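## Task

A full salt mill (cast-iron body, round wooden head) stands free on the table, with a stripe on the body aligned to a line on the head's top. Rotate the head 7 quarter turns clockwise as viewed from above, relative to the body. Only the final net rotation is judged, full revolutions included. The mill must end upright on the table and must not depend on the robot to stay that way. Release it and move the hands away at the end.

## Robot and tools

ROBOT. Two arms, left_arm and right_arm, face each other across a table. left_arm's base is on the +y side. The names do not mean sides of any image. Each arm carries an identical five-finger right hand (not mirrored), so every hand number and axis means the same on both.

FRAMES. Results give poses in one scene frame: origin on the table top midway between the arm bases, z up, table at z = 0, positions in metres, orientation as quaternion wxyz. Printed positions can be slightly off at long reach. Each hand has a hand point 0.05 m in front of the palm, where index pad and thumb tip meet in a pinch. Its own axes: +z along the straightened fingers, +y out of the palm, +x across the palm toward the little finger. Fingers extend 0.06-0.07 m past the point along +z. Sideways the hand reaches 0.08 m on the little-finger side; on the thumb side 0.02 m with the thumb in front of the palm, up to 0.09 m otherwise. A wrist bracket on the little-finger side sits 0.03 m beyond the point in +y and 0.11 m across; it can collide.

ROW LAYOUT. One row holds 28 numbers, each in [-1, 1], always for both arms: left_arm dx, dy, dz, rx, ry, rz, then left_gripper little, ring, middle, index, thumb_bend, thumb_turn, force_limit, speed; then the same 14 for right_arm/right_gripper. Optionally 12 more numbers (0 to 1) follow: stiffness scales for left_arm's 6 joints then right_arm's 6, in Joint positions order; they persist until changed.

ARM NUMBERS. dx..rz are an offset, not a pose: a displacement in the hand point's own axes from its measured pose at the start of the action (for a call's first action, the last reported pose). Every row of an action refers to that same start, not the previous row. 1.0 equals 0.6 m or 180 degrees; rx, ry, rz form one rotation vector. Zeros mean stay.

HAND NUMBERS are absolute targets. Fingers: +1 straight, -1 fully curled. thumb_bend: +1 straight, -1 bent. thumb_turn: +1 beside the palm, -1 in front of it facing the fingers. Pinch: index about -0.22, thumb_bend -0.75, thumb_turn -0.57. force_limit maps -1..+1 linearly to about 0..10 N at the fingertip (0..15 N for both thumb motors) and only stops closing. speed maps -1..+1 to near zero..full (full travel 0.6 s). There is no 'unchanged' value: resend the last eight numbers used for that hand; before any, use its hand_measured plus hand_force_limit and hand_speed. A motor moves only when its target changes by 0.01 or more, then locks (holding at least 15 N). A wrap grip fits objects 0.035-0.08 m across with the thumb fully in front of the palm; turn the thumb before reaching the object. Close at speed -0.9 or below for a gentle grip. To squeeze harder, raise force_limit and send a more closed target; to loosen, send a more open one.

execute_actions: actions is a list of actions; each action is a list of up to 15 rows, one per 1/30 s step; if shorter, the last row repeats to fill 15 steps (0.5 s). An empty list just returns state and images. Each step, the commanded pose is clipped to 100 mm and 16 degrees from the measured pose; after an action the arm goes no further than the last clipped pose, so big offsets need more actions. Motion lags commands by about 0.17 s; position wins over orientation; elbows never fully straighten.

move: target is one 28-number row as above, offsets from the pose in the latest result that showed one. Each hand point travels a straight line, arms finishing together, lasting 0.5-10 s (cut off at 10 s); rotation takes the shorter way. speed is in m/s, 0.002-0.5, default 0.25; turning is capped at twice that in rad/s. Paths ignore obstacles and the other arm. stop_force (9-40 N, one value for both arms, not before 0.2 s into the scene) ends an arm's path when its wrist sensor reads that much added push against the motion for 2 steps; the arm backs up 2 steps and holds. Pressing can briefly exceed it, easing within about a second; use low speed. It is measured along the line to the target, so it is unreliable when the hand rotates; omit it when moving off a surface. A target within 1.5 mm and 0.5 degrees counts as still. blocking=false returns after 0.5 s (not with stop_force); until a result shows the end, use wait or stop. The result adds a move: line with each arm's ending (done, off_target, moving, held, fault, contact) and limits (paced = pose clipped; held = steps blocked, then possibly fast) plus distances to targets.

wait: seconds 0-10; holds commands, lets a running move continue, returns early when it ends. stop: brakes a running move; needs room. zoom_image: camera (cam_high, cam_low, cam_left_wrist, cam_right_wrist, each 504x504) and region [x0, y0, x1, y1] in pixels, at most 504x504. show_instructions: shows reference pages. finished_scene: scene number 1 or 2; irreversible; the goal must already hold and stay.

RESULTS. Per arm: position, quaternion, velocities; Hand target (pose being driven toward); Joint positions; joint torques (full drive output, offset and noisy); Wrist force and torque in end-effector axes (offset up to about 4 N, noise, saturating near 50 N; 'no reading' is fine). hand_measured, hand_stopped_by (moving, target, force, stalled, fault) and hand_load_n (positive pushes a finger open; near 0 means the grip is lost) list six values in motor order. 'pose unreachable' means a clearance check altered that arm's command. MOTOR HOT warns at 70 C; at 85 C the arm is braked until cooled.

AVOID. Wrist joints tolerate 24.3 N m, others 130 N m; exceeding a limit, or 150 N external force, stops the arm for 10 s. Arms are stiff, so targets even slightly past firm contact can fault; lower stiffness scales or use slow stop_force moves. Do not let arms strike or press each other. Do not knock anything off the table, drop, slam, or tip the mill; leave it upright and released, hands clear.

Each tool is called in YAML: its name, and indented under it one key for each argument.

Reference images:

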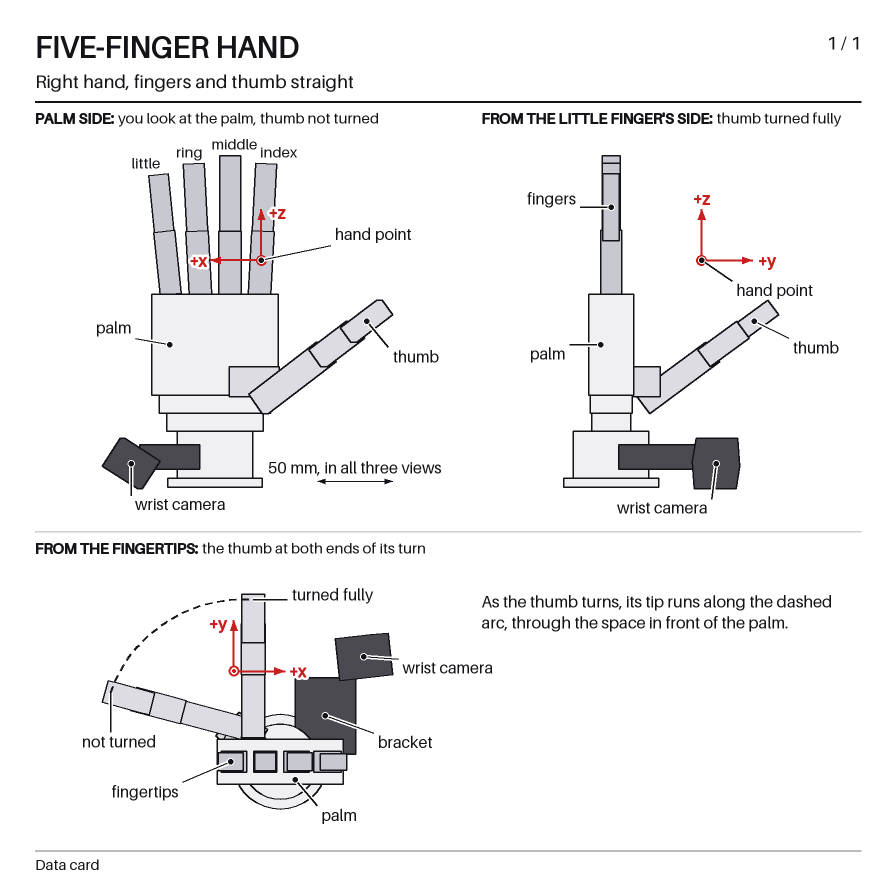

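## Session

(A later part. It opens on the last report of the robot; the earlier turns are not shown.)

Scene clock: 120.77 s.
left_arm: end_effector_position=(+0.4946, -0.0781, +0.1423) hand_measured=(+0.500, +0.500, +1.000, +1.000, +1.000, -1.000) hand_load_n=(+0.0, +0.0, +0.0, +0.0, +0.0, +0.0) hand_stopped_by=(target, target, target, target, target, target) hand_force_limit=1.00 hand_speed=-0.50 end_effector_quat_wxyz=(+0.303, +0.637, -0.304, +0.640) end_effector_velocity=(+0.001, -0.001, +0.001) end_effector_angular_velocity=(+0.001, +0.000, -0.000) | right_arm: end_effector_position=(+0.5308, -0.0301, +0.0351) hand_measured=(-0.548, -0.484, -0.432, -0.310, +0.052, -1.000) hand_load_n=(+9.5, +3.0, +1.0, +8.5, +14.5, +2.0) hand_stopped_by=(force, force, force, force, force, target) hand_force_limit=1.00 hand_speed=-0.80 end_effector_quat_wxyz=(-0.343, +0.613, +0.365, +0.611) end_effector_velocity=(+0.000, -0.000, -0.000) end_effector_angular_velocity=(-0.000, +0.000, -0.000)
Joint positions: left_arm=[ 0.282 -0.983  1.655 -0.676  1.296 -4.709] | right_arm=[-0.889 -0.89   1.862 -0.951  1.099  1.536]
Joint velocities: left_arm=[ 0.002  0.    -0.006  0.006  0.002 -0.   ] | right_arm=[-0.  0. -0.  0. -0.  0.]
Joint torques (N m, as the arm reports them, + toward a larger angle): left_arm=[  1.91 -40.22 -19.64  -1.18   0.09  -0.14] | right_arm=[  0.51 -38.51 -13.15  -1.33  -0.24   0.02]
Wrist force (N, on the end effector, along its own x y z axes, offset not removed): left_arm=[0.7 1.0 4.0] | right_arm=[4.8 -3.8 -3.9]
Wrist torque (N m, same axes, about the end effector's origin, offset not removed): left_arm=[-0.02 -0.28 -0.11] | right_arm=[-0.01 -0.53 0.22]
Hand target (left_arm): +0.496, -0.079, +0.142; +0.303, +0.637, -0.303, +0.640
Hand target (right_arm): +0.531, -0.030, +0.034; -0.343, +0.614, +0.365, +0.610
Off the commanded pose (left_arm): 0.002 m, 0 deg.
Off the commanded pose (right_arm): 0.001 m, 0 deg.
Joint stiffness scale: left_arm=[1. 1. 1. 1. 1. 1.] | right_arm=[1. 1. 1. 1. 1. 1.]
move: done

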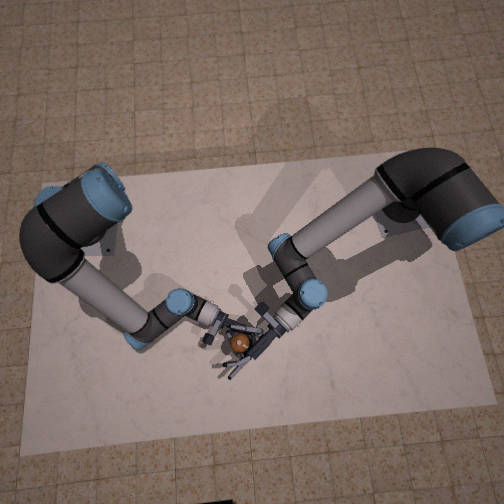

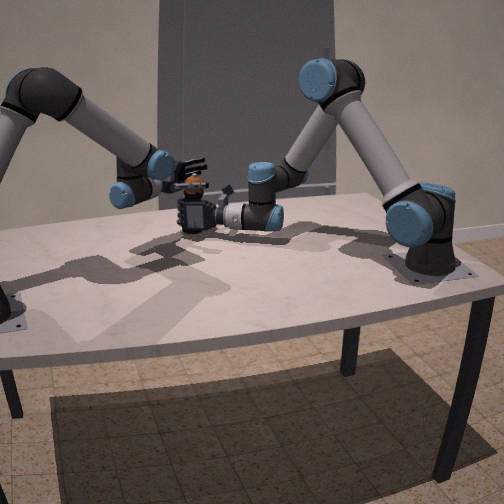

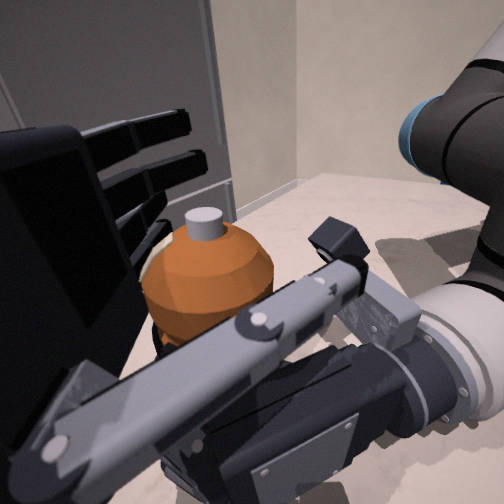

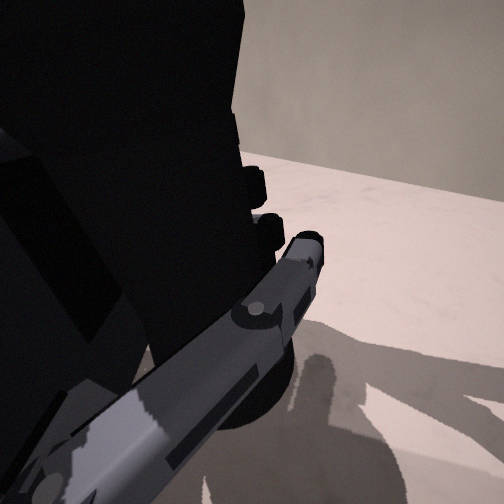

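move:
  target: [0,0.01,0.01,0,0,0,0.5,0.5,-1,-1,-1,-1,1,-0.5,0,0,0,0,0,0,-0.9,-0.9,-1,-1,-1,-1,1,-0.8]
  speed: 0.03

move:
  target: [0,0.021,-0.025,-0.25,0,0,0.5,0.5,-0.9,-0.9,-0.9,-1,1,-0.5,0,0,0,0,0,0,-0.9,-0.9,-1,-1,-1,-1,1,-0.8]
  speed: 0.15

zoom_image:
  camera: "cam_high"
  region: [180,280,340,410]

zoom_image:
  camera: "cam_low"
  region: [100,130,260,250]

Scene clock: 139.80 s.
left_arm: end_effector_position=(+0.4944, -0.0849, +0.1428) hand_measured=(+0.500, +0.500, -0.288, -0.282, +0.274, -1.000) hand_load_n=(+0.0, +0.0, +11.5, +10.5, +17.5, +0.5) hand_stopped_by=(target, target, force, force, force, target) hand_force_limit=1.00 hand_speed=-0.50 end_effector_quat_wxyz=(+0.303, +0.637, -0.303, +0.641) end_effector_velocity=(+0.000, +0.000, +0.000) end_effector_angular_velocity=(-0.001, +0.000, +0.000) | right_arm: end_effector_position=(+0.5310, -0.0303, +0.0353) hand_measured=(-0.548, -0.484, -0.460, -0.316, +0.052, -1.000) hand_load_n=(+5.5, +0.5, +10.0, +9.0, +14.5, +0.5) hand_stopped_by=(force, force, force, force, force, target) hand_force_limit=1.00 hand_speed=-0.80 end_effector_quat_wxyz=(-0.343, +0.613, +0.365, +0.611) end_effector_velocity=(-0.000, -0.000, -0.000) end_effector_angular_velocity=(-0.000, +0.000, -0.000)
Joint positions: left_arm=[ 0.276 -0.973  1.637 -0.668  1.288 -4.709] | right_arm=[-0.889 -0.891  1.862 -0.951  1.1    1.536]
Joint velocities: left_arm=[ 0.    -0.    -0.    -0.     0.    -0.001] | right_arm=[-0.  0.  0. -0. -0. -0.]
Joint torques (N m, as the arm reports them, + toward a larger angle): left_arm=[ -0.3  -40.75 -19.95  -1.08  -0.36  -0.12] | right_arm=[  0.88 -40.06 -13.64  -1.43  -0.54  -0.1 ]
Wrist force (N, on the end effector, along its own x y z axes, offset not removed): left_arm=[2.1 -3.8 0.9] | right_arm=[4.4 -3.2 0.3]
Wrist torque (N m, same axes, about the end effector's origin, offset not removed): left_arm=[-0.04 -0.36 0.03] | right_arm=[-0.18 -0.79 0.36]
Hand target (left_arm): +0.494, -0.086, +0.142; +0.303, +0.637, -0.304, +0.640
Hand target (right_arm): +0.531, -0.030, +0.035; -0.343, +0.613, +0.365, +0.611
Off the commanded pose (left_arm): 0.002 m, 0 deg.
Off the commanded pose (right_arm): 0.000 m, 0 deg.
Joint stiffness scale: left_arm=[1. 1. 1. 1. 1. 1.] | right_arm=[1. 1. 1. 1. 1. 1.]
move: done

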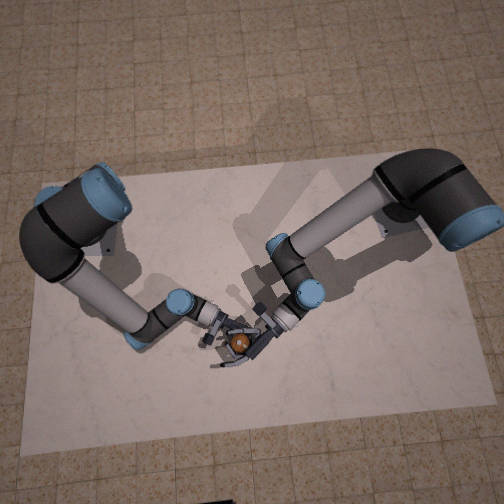

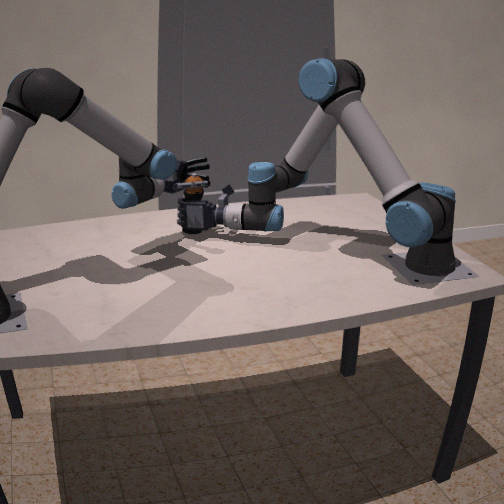

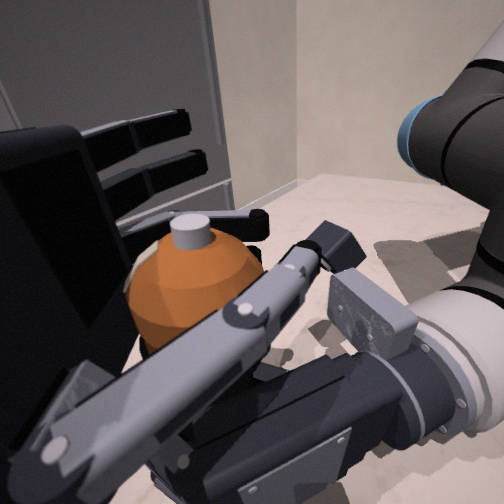

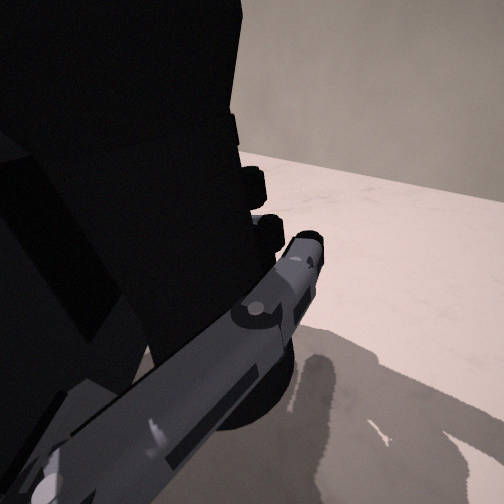

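Scene clock: 142.70 s.
left_arm: end_effector_position=(+0.4793, -0.0809, +0.1424) hand_measured=(+0.500, +0.500, -0.288, -0.280, +0.274, -1.000) hand_load_n=(+0.0, +0.0, +12.0, +13.5, +14.5, -5.0) hand_stopped_by=(target, target, force, force, force, target) hand_force_limit=1.00 hand_speed=-0.50 end_effector_quat_wxyz=(+0.497, +0.502, -0.497, +0.505) end_effector_velocity=(+0.000, +0.000, +0.000) end_effector_angular_velocity=(+0.000, +0.000, +0.001) | right_arm: end_effector_position=(+0.5361, -0.0351, +0.0352) hand_measured=(-0.548, -0.484, -0.460, -0.318, +0.052, -1.000) hand_load_n=(+13.0, +2.0, +5.0, +0.0, +14.0, -3.0) hand_stopped_by=(force, force, force, force, force, target) hand_force_limit=1.00 hand_speed=-0.80 end_effector_quat_wxyz=(-0.339, +0.616, +0.361, +0.613) end_effector_velocity=(-0.000, +0.000, +0.000) end_effector_angular_velocity=(-0.000, +0.000, +0.000)
Joint positions: left_arm=[ 0.521 -0.796  1.312 -0.52   2.205 -4.711] | right_arm=[-0.897 -0.891  1.862 -0.951  1.105  1.537]
Joint velocities: left_arm=[ 0.001 -0.001 -0.     0.001 -0.    -0.   ] | right_arm=[ 0. -0.  0.  0.  0. -0.]
Joint torques (N m, as the arm reports them, + toward a larger angle): left_arm=[ -1.34 -51.7  -16.57  -1.83  -0.4    0.16] | right_arm=[  7.14 -39.94 -13.85  -1.83  -3.1   -0.16]
Wrist force (N, on the end effector, along its own x y z axes, offset not removed): left_arm=[8.0 -3.0 -4.1] | right_arm=[-0.1 1.6 0.1]
Wrist torque (N m, same axes, about the end effector's origin, offset not removed): left_arm=[0.56 -1.90 0.14] | right_arm=[-1.33 -1.06 -0.07]
Hand target (left_arm): +0.479, -0.081, +0.142; +0.497, +0.501, -0.497, +0.505
Hand target (right_arm): +0.531, -0.030, +0.035; -0.343, +0.613, +0.365, +0.611
Off the commanded pose (left_arm): 0.004 m, 6 deg.
Off the commanded pose (right_arm): 0.007 m, 1 deg.
Joint stiffness scale: left_arm=[1. 1. 1. 1. 1. 1.] | right_arm=[1. 1. 1. 1. 1. 1.]
move: held (left_arm), off_target (right_arm); limits=held; held on 12 of 87 steps (left_arm), including the last (left_arm)
pose unreachable (left arm): on one or more control steps of this call, first in action 0 (counted from 0), this arm could not follow its commanded pose, so it was not sent that pose on those steps. On the call's last step it was still not sent that pose. It may still have moved: this result reports where it is.
cause: the commanded pose would bring two parts of the arm too close to each other (joints 4 (wrist 1) to 6 (wrist 3) lie between them).

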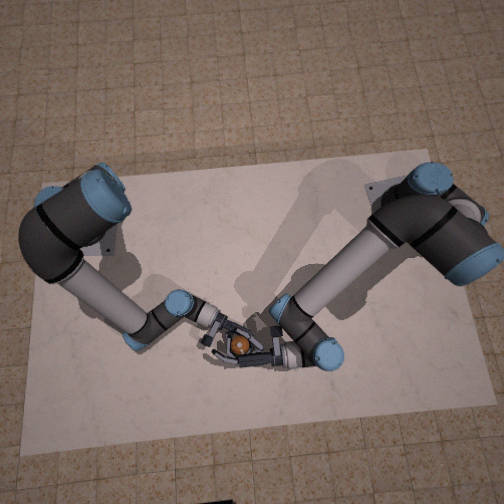

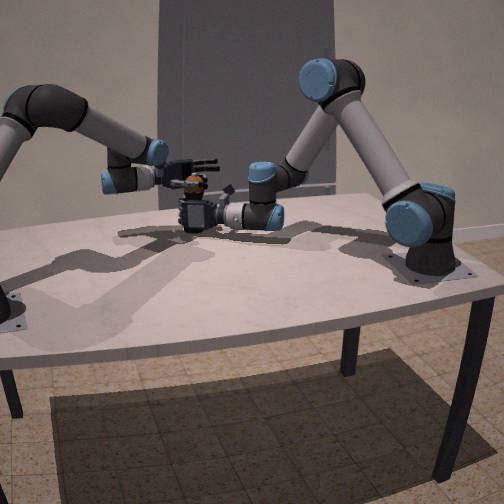

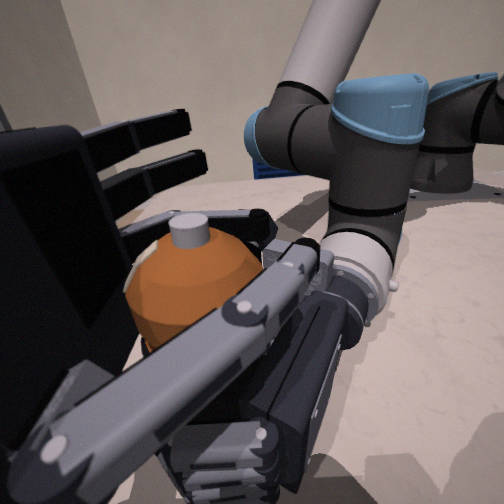

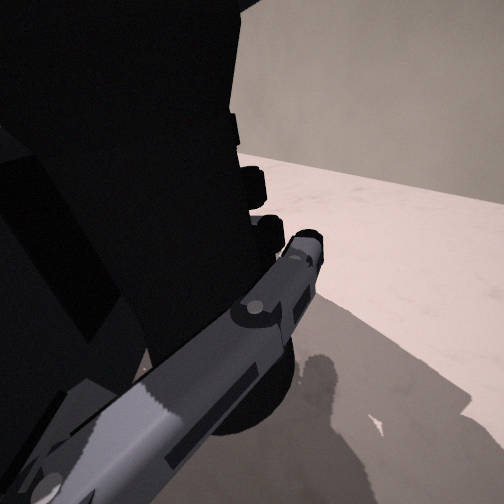

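Region (180, 280, 340, 410) of cam_high's 504x504 image, scaled by 3.150, with more detail than that image has; it fills the top 410 rows of this view, and the rest is white.

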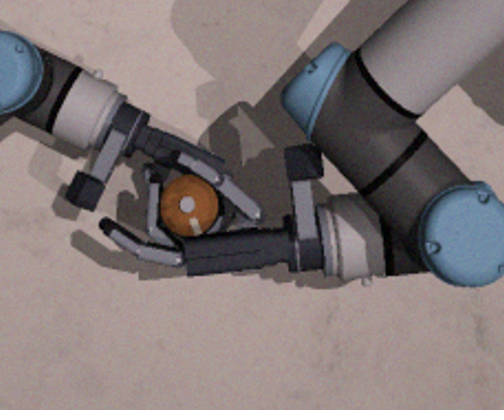

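Region (100, 130, 260, 250) of cam_low's 504x504 image, scaled by 3.150, with more detail than that image has; it fills the top 378 rows of this view, and the rest is white.

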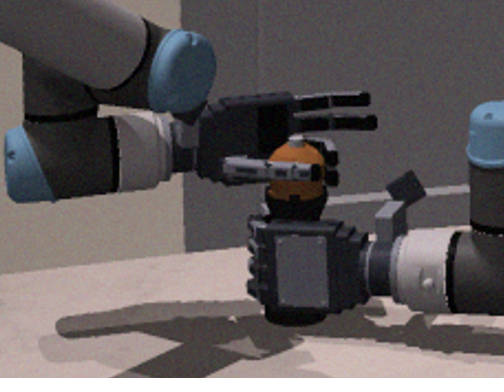

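move:
  target: [0,-0.007,0,0,0,0,0.5,0.5,0.1,0.1,0.7,-1,1,0.3,0,0,0,0,0,0,-0.9,-1,-0.9,-0.9,-1,-1,1,-0.8]

move:
  target: [0,-0.061,-0.006,0.41,0,0,0.5,0.5,0.1,0.1,0.7,-1,1,0.3,0,0,0,0,0,0,-0.9,-1,-0.9,-0.9,-1,-1,1,-0.8]
  speed: 0.2

zoom_image:
  camera: "cam_high"
  region: [180,280,340,410]

Scene clock: 164.47 s.
left_arm: end_effector_position=(+0.4822, -0.0808, +0.1428) hand_measured=(+0.500, +0.500, +0.100, +0.100, +0.700, -1.000) hand_load_n=(+0.0, +0.0, +0.0, +0.0, +0.0, +0.0) hand_stopped_by=(target, target, target, target, target, target) hand_force_limit=1.00 hand_speed=0.30 end_effector_quat_wxyz=(+0.497, +0.501, -0.497, +0.505) end_effector_velocity=(+0.000, -0.000, -0.000) end_effector_angular_velocity=(+0.001, +0.001, -0.002) | right_arm: end_effector_position=(+0.5365, -0.0353, +0.0357) hand_measured=(-0.548, -0.512, -0.476, -0.346, +0.052, -1.000) hand_load_n=(+5.5, +10.0, +10.0, +10.0, +15.0, +1.0) hand_stopped_by=(force, force, force, force, force, target) hand_force_limit=1.00 hand_speed=-0.80 end_effector_quat_wxyz=(-0.339, +0.616, +0.360, +0.613) end_effector_velocity=(+0.000, +0.000, +0.001) end_effector_angular_velocity=(+0.000, -0.001, -0.000)
Joint positions: left_arm=[ 0.524 -0.792  1.303 -0.515  2.209 -4.711] | right_arm=[-0.897 -0.891  1.862 -0.951  1.105  1.537]
Joint velocities: left_arm=[ 0.001  0.002 -0.004  0.003  0.003 -0.001] | right_arm=[-0.    -0.001 -0.    -0.     0.     0.   ]
Joint torques (N m, as the arm reports them, + toward a larger angle): left_arm=[  1.29 -47.87 -21.47  -0.71   0.09  -0.24] | right_arm=[  1.5  -38.8  -13.67  -1.38  -0.47  -0.04]
Wrist force (N, on the end effector, along its own x y z axes, offset not removed): left_arm=[1.2 -3.4 2.1] | right_arm=[-0.3 -1.3 1.5]
Wrist torque (N m, same axes, about the end effector's origin, offset not removed): left_arm=[-0.36 -0.27 -0.21] | right_arm=[-0.17 -0.23 0.44]
Hand target (left_arm): +0.484, -0.081, +0.142; +0.497, +0.502, -0.497, +0.505
Hand target (right_arm): +0.536, -0.035, +0.035; -0.339, +0.616, +0.361, +0.613
Off the commanded pose (left_arm): 0.001 m, 0 deg.
Off the commanded pose (right_arm): 0.001 m, 0 deg.
Joint stiffness scale: left_arm=[1. 1. 1. 1. 1. 1.] | right_arm=[1. 1. 1. 1. 1. 1.]
move: done

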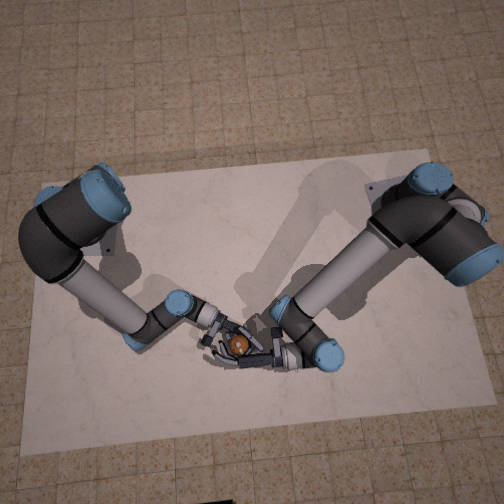

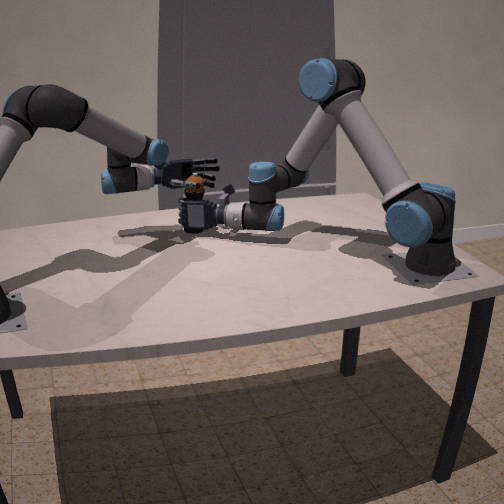

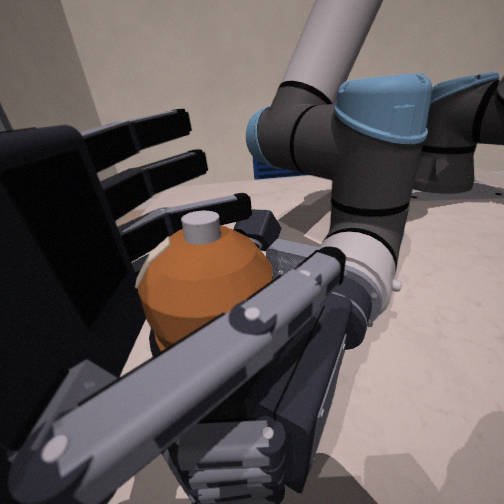

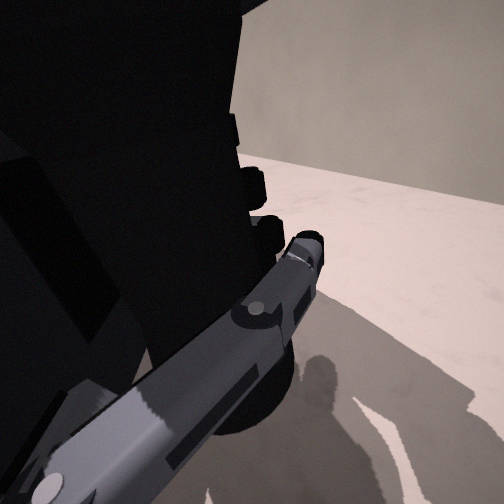

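Scene clock: 168.30 s.
left_arm: end_effector_position=(+0.5189, -0.0752, +0.1434) hand_measured=(+0.500, +0.500, +0.100, +0.100, +0.700, -1.000) hand_load_n=(+0.0, +0.0, +0.0, +0.0, +0.0, +0.0) hand_stopped_by=(target, target, target, target, target, target) hand_force_limit=1.00 hand_speed=0.30 end_effector_quat_wxyz=(+0.096, +0.699, -0.095, +0.702) end_effector_velocity=(+0.003, +0.003, +0.000) end_effector_angular_velocity=(+0.001, +0.002, +0.015) | right_arm: end_effector_position=(+0.5365, -0.0353, +0.0357) hand_measured=(-0.548, -0.512, -0.476, -0.346, +0.052, -1.000) hand_load_n=(+5.5, +10.0, +10.0, +10.0, +15.0, +1.0) hand_stopped_by=(force, force, force, force, force, target) hand_force_limit=1.00 hand_speed=-0.80 end_effector_quat_wxyz=(-0.339, +0.616, +0.360, +0.613) end_effector_velocity=(-0.000, +0.000, -0.001) end_effector_angular_velocity=(-0.001, +0.001, +0.000)
Joint positions: left_arm=[ 0.076 -0.899  1.502 -0.612  0.474 -4.705] | right_arm=[-0.897 -0.891  1.862 -0.951  1.105  1.537]
Joint velocities: left_arm=[ 0.001  0.001 -0.005  0.009 -0.013 -0.004] | right_arm=[ 0.     0.001 -0.     0.    -0.     0.   ]
Joint torques (N m, as the arm reports them, + toward a larger angle): left_arm=[ -1.72 -43.77 -20.28  -0.43  -0.8   -0.25] | right_arm=[  0.81 -39.84 -13.7   -1.47  -0.34   0.03]
Wrist force (N, on the end effector, along its own x y z axes, offset not removed): left_arm=[4.2 0.6 4.0] | right_arm=[-4.8 -2.2 0.9]
Wrist torque (N m, same axes, about the end effector's origin, offset not removed): left_arm=[0.13 -0.94 0.24] | right_arm=[-0.29 0.50 -0.25]
Hand target (left_arm): +0.518, -0.076, +0.143; +0.096, +0.699, -0.095, +0.702
Hand target (right_arm): +0.536, -0.035, +0.036; -0.339, +0.616, +0.360, +0.613
Off the commanded pose (left_arm): 0.002 m, 0 deg.
Off the commanded pose (right_arm): 0.000 m, 0 deg.
Joint stiffness scale: left_arm=[1. 1. 1. 1. 1. 1.] | right_arm=[1. 1. 1. 1. 1. 1.]
move: done

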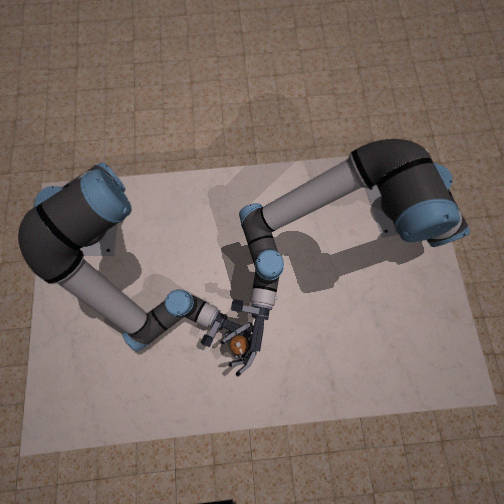

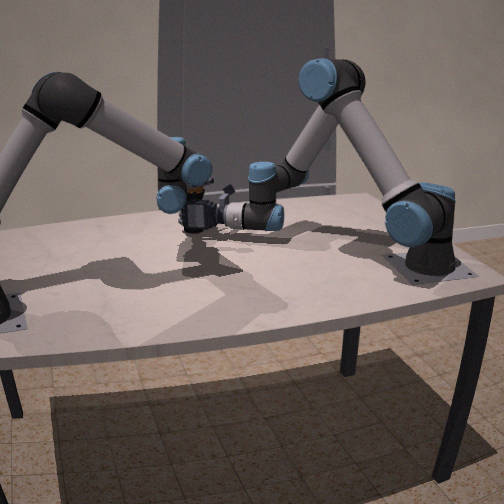

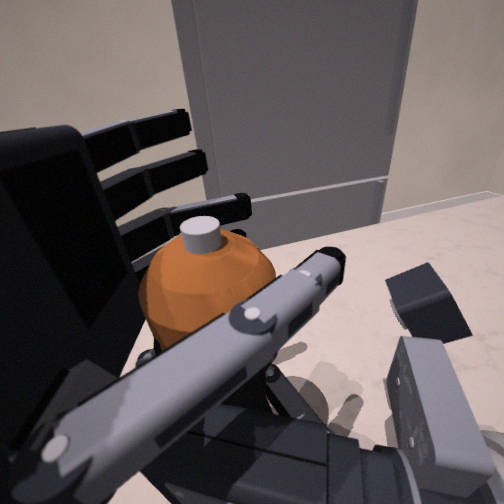

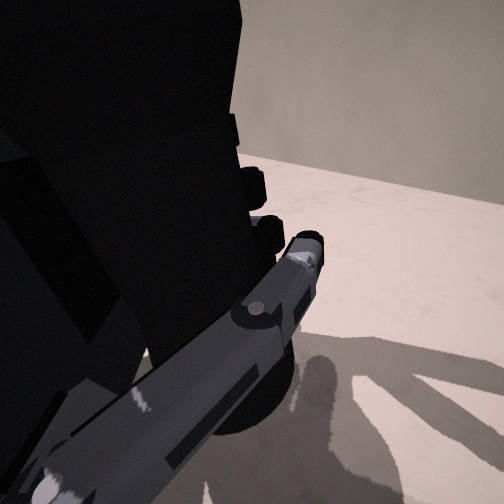

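Region (180, 280, 340, 410) of cam_high's 504x504 image, scaled by 3.150, with more detail than that image has; it fills the top 410 rows of this view, and the rest is white.

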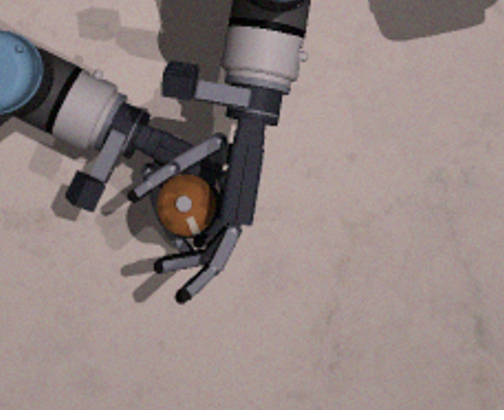

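move:
  target: [-0.004,0,0,0,0,0,0.5,0.5,-1,-1,-1,-1,1,-0.2,0,0,0,0,0,0,-0.9,-1,-0.9,-0.9,-1,-1,1,-0.8]

move:
  target: [0,0.022,-0.057,-0.41,0,0,0.5,0.5,-0.9,-0.9,-0.9,-1,1,-0.2,0,0,0,0,0,0,-0.9,-1,-0.9,-0.9,-1,-1,1,-0.8]

move:
  target: [0,-0.061,-0.006,0.42,0,0,0.5,0.5,0.1,0.1,0.7,-1,1,1,0,0,0,0,0,0,-0.9,-1,-0.9,-0.9,-1,-1,1,-0.8]
  speed: 0.3

zoom_image:
  camera: "cam_high"
  region: [180,280,340,410]

Scene clock: 179.23 s.
left_arm: end_effector_position=(+0.5171, -0.0773, +0.1438) hand_measured=(+0.500, +0.500, -0.280, -0.248, +0.336, -1.000) hand_load_n=(+0.0, +0.0, +12.0, +5.5, +15.0, +0.5) hand_stopped_by=(target, target, force, force, force, target) hand_force_limit=1.00 hand_speed=-0.20 end_effector_quat_wxyz=(+0.099, +0.699, -0.095, +0.702) end_effector_velocity=(-0.000, -0.000, -0.001) end_effector_angular_velocity=(-0.001, -0.000, -0.000) | right_arm: end_effector_position=(+0.5359, -0.0348, +0.0356) hand_measured=(-0.548, -0.512, -0.476, -0.346, +0.054, -1.000) hand_load_n=(+6.5, +10.5, +10.0, +8.5, +16.0, +0.5) hand_stopped_by=(force, force, force, force, force, target) hand_force_limit=1.00 hand_speed=-0.80 end_effector_quat_wxyz=(-0.339, +0.616, +0.361, +0.613) end_effector_velocity=(+0.000, -0.000, -0.000) end_effector_angular_velocity=(-0.000, +0.000, -0.000)
Joint positions: left_arm=[ 0.074 -0.899  1.502 -0.615  0.475 -4.706] | right_arm=[-0.896 -0.891  1.862 -0.95   1.105  1.537]
Joint velocities: left_arm=[-0.     0.001 -0.    -0.002  0.     0.   ] | right_arm=[-0.  0.  0.  0. -0.  0.]
Joint torques (N m, as the arm reports them, + toward a larger angle): left_arm=[  2.99 -43.46 -15.36  -1.29  -0.94  -0.19] | right_arm=[ -0.11 -39.63 -14.33  -1.69  -0.11  -0.11]
Wrist force (N, on the end effector, along its own x y z axes, offset not removed): left_arm=[0.6 0.0 -3.1] | right_arm=[-3.1 -1.7 3.6]
Wrist torque (N m, same axes, about the end effector's origin, offset not removed): left_arm=[-0.21 -0.17 0.14] | right_arm=[-0.04 -0.38 0.15]
Hand target (left_arm): +0.519, -0.075, +0.141; +0.096, +0.699, -0.095, +0.702
Hand target (right_arm): +0.536, -0.035, +0.036; -0.339, +0.616, +0.360, +0.613
Off the commanded pose (left_arm): 0.004 m, 0 deg.
Off the commanded pose (right_arm): 0.001 m, 0 deg.
Joint stiffness scale: left_arm=[1. 1. 1. 1. 1. 1.] | right_arm=[1. 1. 1. 1. 1. 1.]
move: off_target (left_arm)

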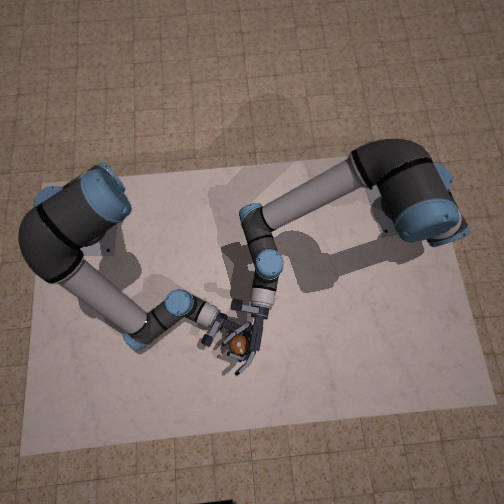

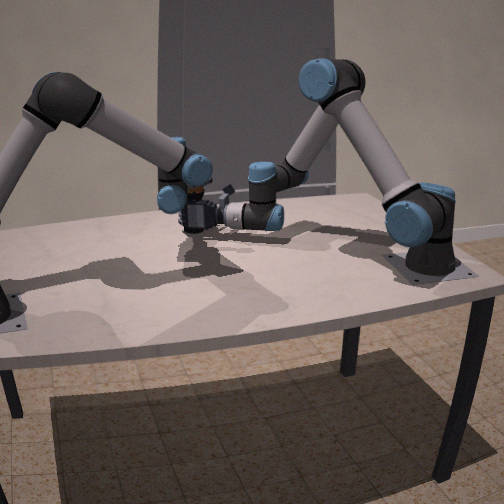

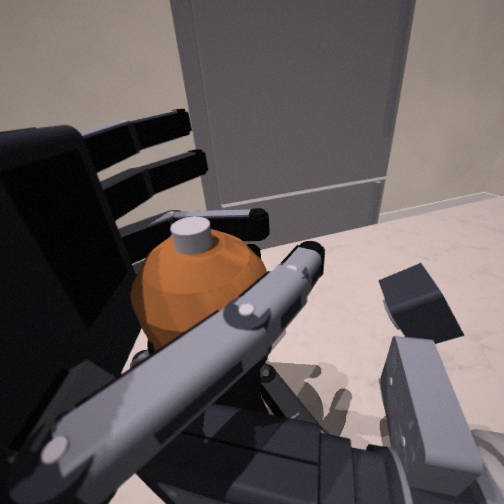

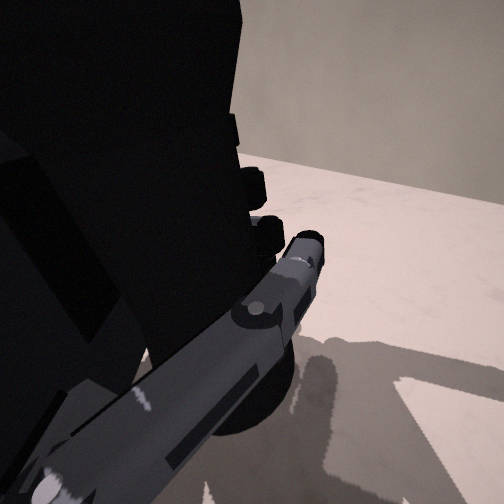

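Scene clock: 182.43 s.
left_arm: end_effector_position=(+0.4787, -0.0826, +0.1468) hand_measured=(+0.500, +0.500, -0.280, -0.264, +0.336, -1.000) hand_load_n=(+0.0, +0.0, +0.0, +5.5, +7.5, +0.5) hand_stopped_by=(target, target, force, force, force, target) hand_force_limit=1.00 hand_speed=-0.20 end_effector_quat_wxyz=(+0.499, +0.497, -0.498, +0.506) end_effector_velocity=(-0.000, +0.001, -0.000) end_effector_angular_velocity=(+0.006, +0.002, -0.011) | right_arm: end_effector_position=(+0.5360, -0.0350, +0.0353) hand_measured=(-0.548, -0.512, -0.476, -0.346, +0.054, -1.000) hand_load_n=(+7.5, +10.5, +9.0, +7.0, +15.5, -0.5) hand_stopped_by=(force, force, force, force, force, target) hand_force_limit=1.00 hand_speed=-0.80 end_effector_quat_wxyz=(-0.339, +0.616, +0.360, +0.613) end_effector_velocity=(+0.000, +0.000, +0.000) end_effector_angular_velocity=(+0.000, -0.001, -0.000)
Joint positions: left_arm=[ 0.52  -0.797  1.307 -0.523  2.211 -4.713] | right_arm=[-0.896 -0.891  1.862 -0.95   1.105  1.537]
Joint velocities: left_arm=[ 0.003  0.004 -0.011  0.014  0.014  0.003] | right_arm=[-0.    -0.001 -0.    -0.     0.    -0.   ]
Joint torques (N m, as the arm reports them, + toward a larger angle): left_arm=[  3.81 -46.46 -20.2   -0.3   -0.19   0.02] | right_arm=[  0.86 -40.26 -14.29  -1.68  -0.48  -0.25]
Wrist force (N, on the end effector, along its own x y z axes, offset not removed): left_arm=[2.7 2.0 2.3] | right_arm=[2.8 -2.2 3.4]
Wrist torque (N m, same axes, about the end effector's origin, offset not removed): left_arm=[0.70 -0.12 0.35] | right_arm=[-0.51 -1.05 0.65]
Hand target (left_arm): +0.481, -0.081, +0.144; +0.498, +0.499, -0.498, +0.505
Hand target (right_arm): +0.536, -0.035, +0.036; -0.339, +0.616, +0.361, +0.613
Off the commanded pose (left_arm): 0.004 m, 0 deg.
Off the commanded pose (right_arm): 0.000 m, 0 deg.
Joint stiffness scale: left_arm=[1. 1. 1. 1. 1. 1.] | right_arm=[1. 1. 1. 1. 1. 1.]
move: off_target (left_arm)

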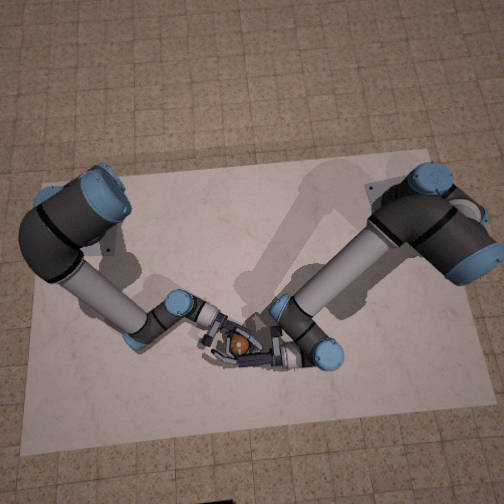

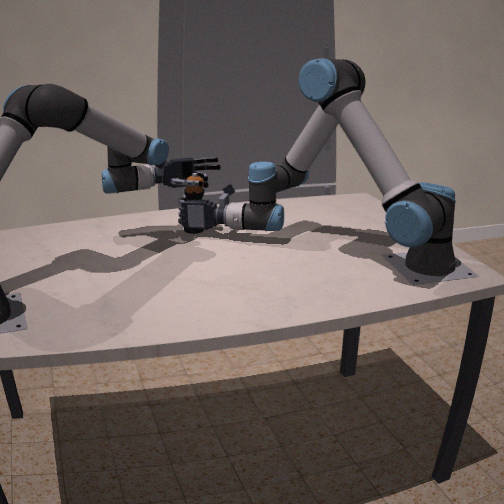

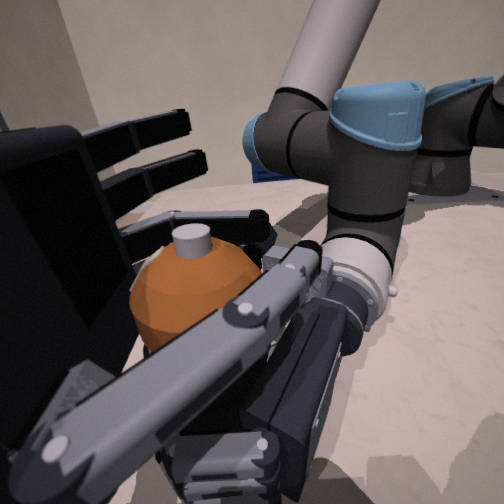

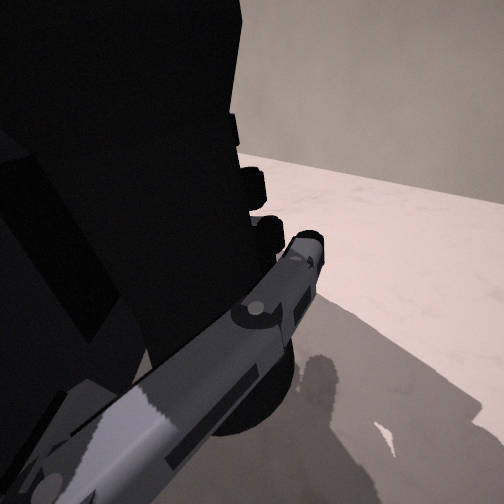

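Scene clock: 185.30 s.
left_arm: end_effector_position=(+0.5153, -0.0773, +0.1476) hand_measured=(+0.500, +0.500, +0.100, +0.100, +0.700, -1.000) hand_load_n=(+0.0, +0.0, +0.0, +0.0, +0.0, +0.0) hand_stopped_by=(target, target, target, target, target, target) hand_force_limit=1.00 hand_speed=1.00 end_effector_quat_wxyz=(+0.090, +0.699, -0.084, +0.705) end_effector_velocity=(+0.001, +0.002, -0.000) end_effector_angular_velocity=(+0.005, +0.003, +0.013) | right_arm: end_effector_position=(+0.5361, -0.0350, +0.0356) hand_measured=(-0.548, -0.512, -0.476, -0.346, +0.054, -1.000) hand_load_n=(+4.5, +9.0, +9.0, +8.0, +16.5, +1.5) hand_stopped_by=(force, force, force, force, force, target) hand_force_limit=1.00 hand_speed=-0.80 end_effector_quat_wxyz=(-0.339, +0.616, +0.360, +0.613) end_effector_velocity=(+0.000, -0.000, +0.000) end_effector_angular_velocity=(+0.000, -0.000, -0.000)
Joint positions: left_arm=[ 0.062 -0.897  1.49  -0.616  0.435 -4.7  ] | right_arm=[-0.896 -0.891  1.862 -0.95   1.105  1.537]
Joint velocities: left_arm=[-0.001  0.002 -0.007  0.015 -0.014 -0.005] | right_arm=[-0.  0. -0.  0.  0.  0.]
Joint torques (N m, as the arm reports them, + toward a larger angle): left_arm=[ -1.39 -43.37 -20.01  -0.39  -0.43  -0.29] | right_arm=[  0.59 -39.31 -13.7   -1.52  -0.43  -0.06]
Wrist force (N, on the end effector, along its own x y z axes, offset not removed): left_arm=[0.9 -1.9 2.4] | right_arm=[4.8 1.4 -4.2]
Wrist torque (N m, same axes, about the end effector's origin, offset not removed): left_arm=[-0.29 -0.39 -0.01] | right_arm=[0.92 -0.72 0.58]
Hand target (left_arm): +0.515, -0.078, +0.147; +0.090, +0.699, -0.083, +0.705
Hand target (right_arm): +0.536, -0.035, +0.035; -0.339, +0.616, +0.360, +0.613
Off the commanded pose (left_arm): 0.002 m, 0 deg.
Off the commanded pose (right_arm): 0.000 m, 0 deg.
Joint stiffness scale: left_arm=[1. 1. 1. 1. 1. 1.] | right_arm=[1. 1. 1. 1. 1. 1.]
move: done

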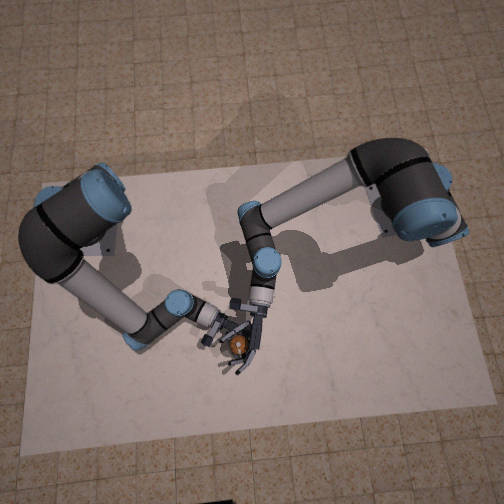

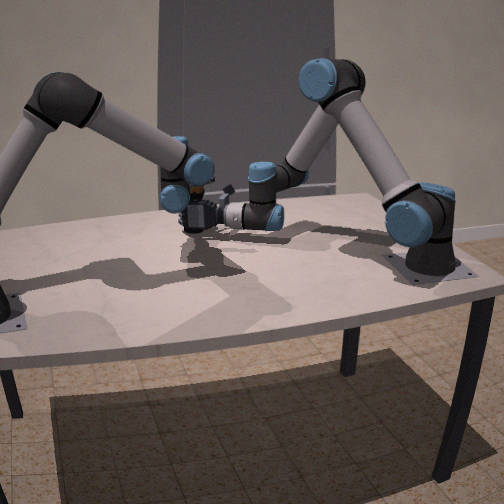

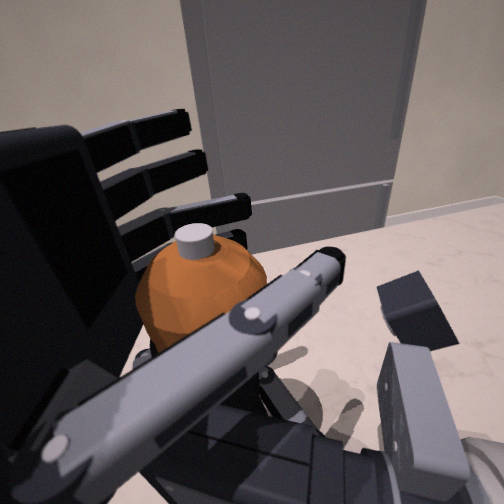

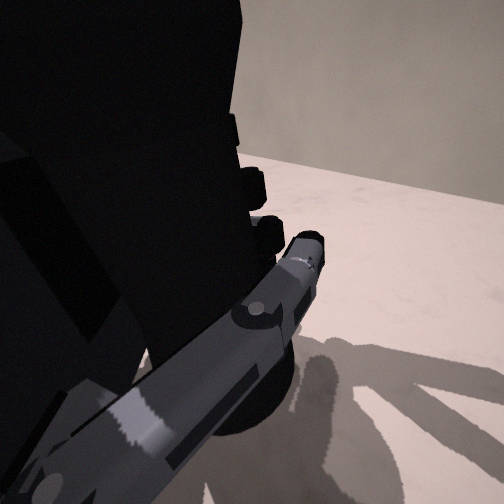

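Region (180, 280, 340, 410) of cam_high's 504x504 image, scaled by 3.150, with more detail than that image has; it fills the top 410 rows of this view, and the rest is white.

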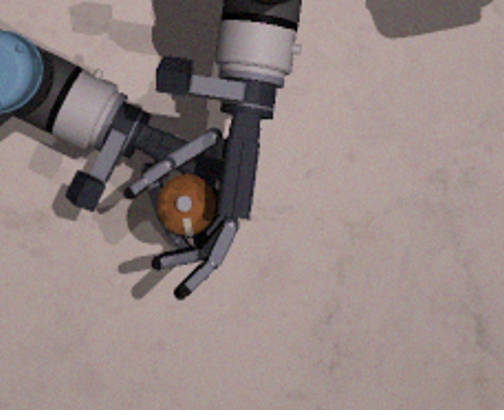

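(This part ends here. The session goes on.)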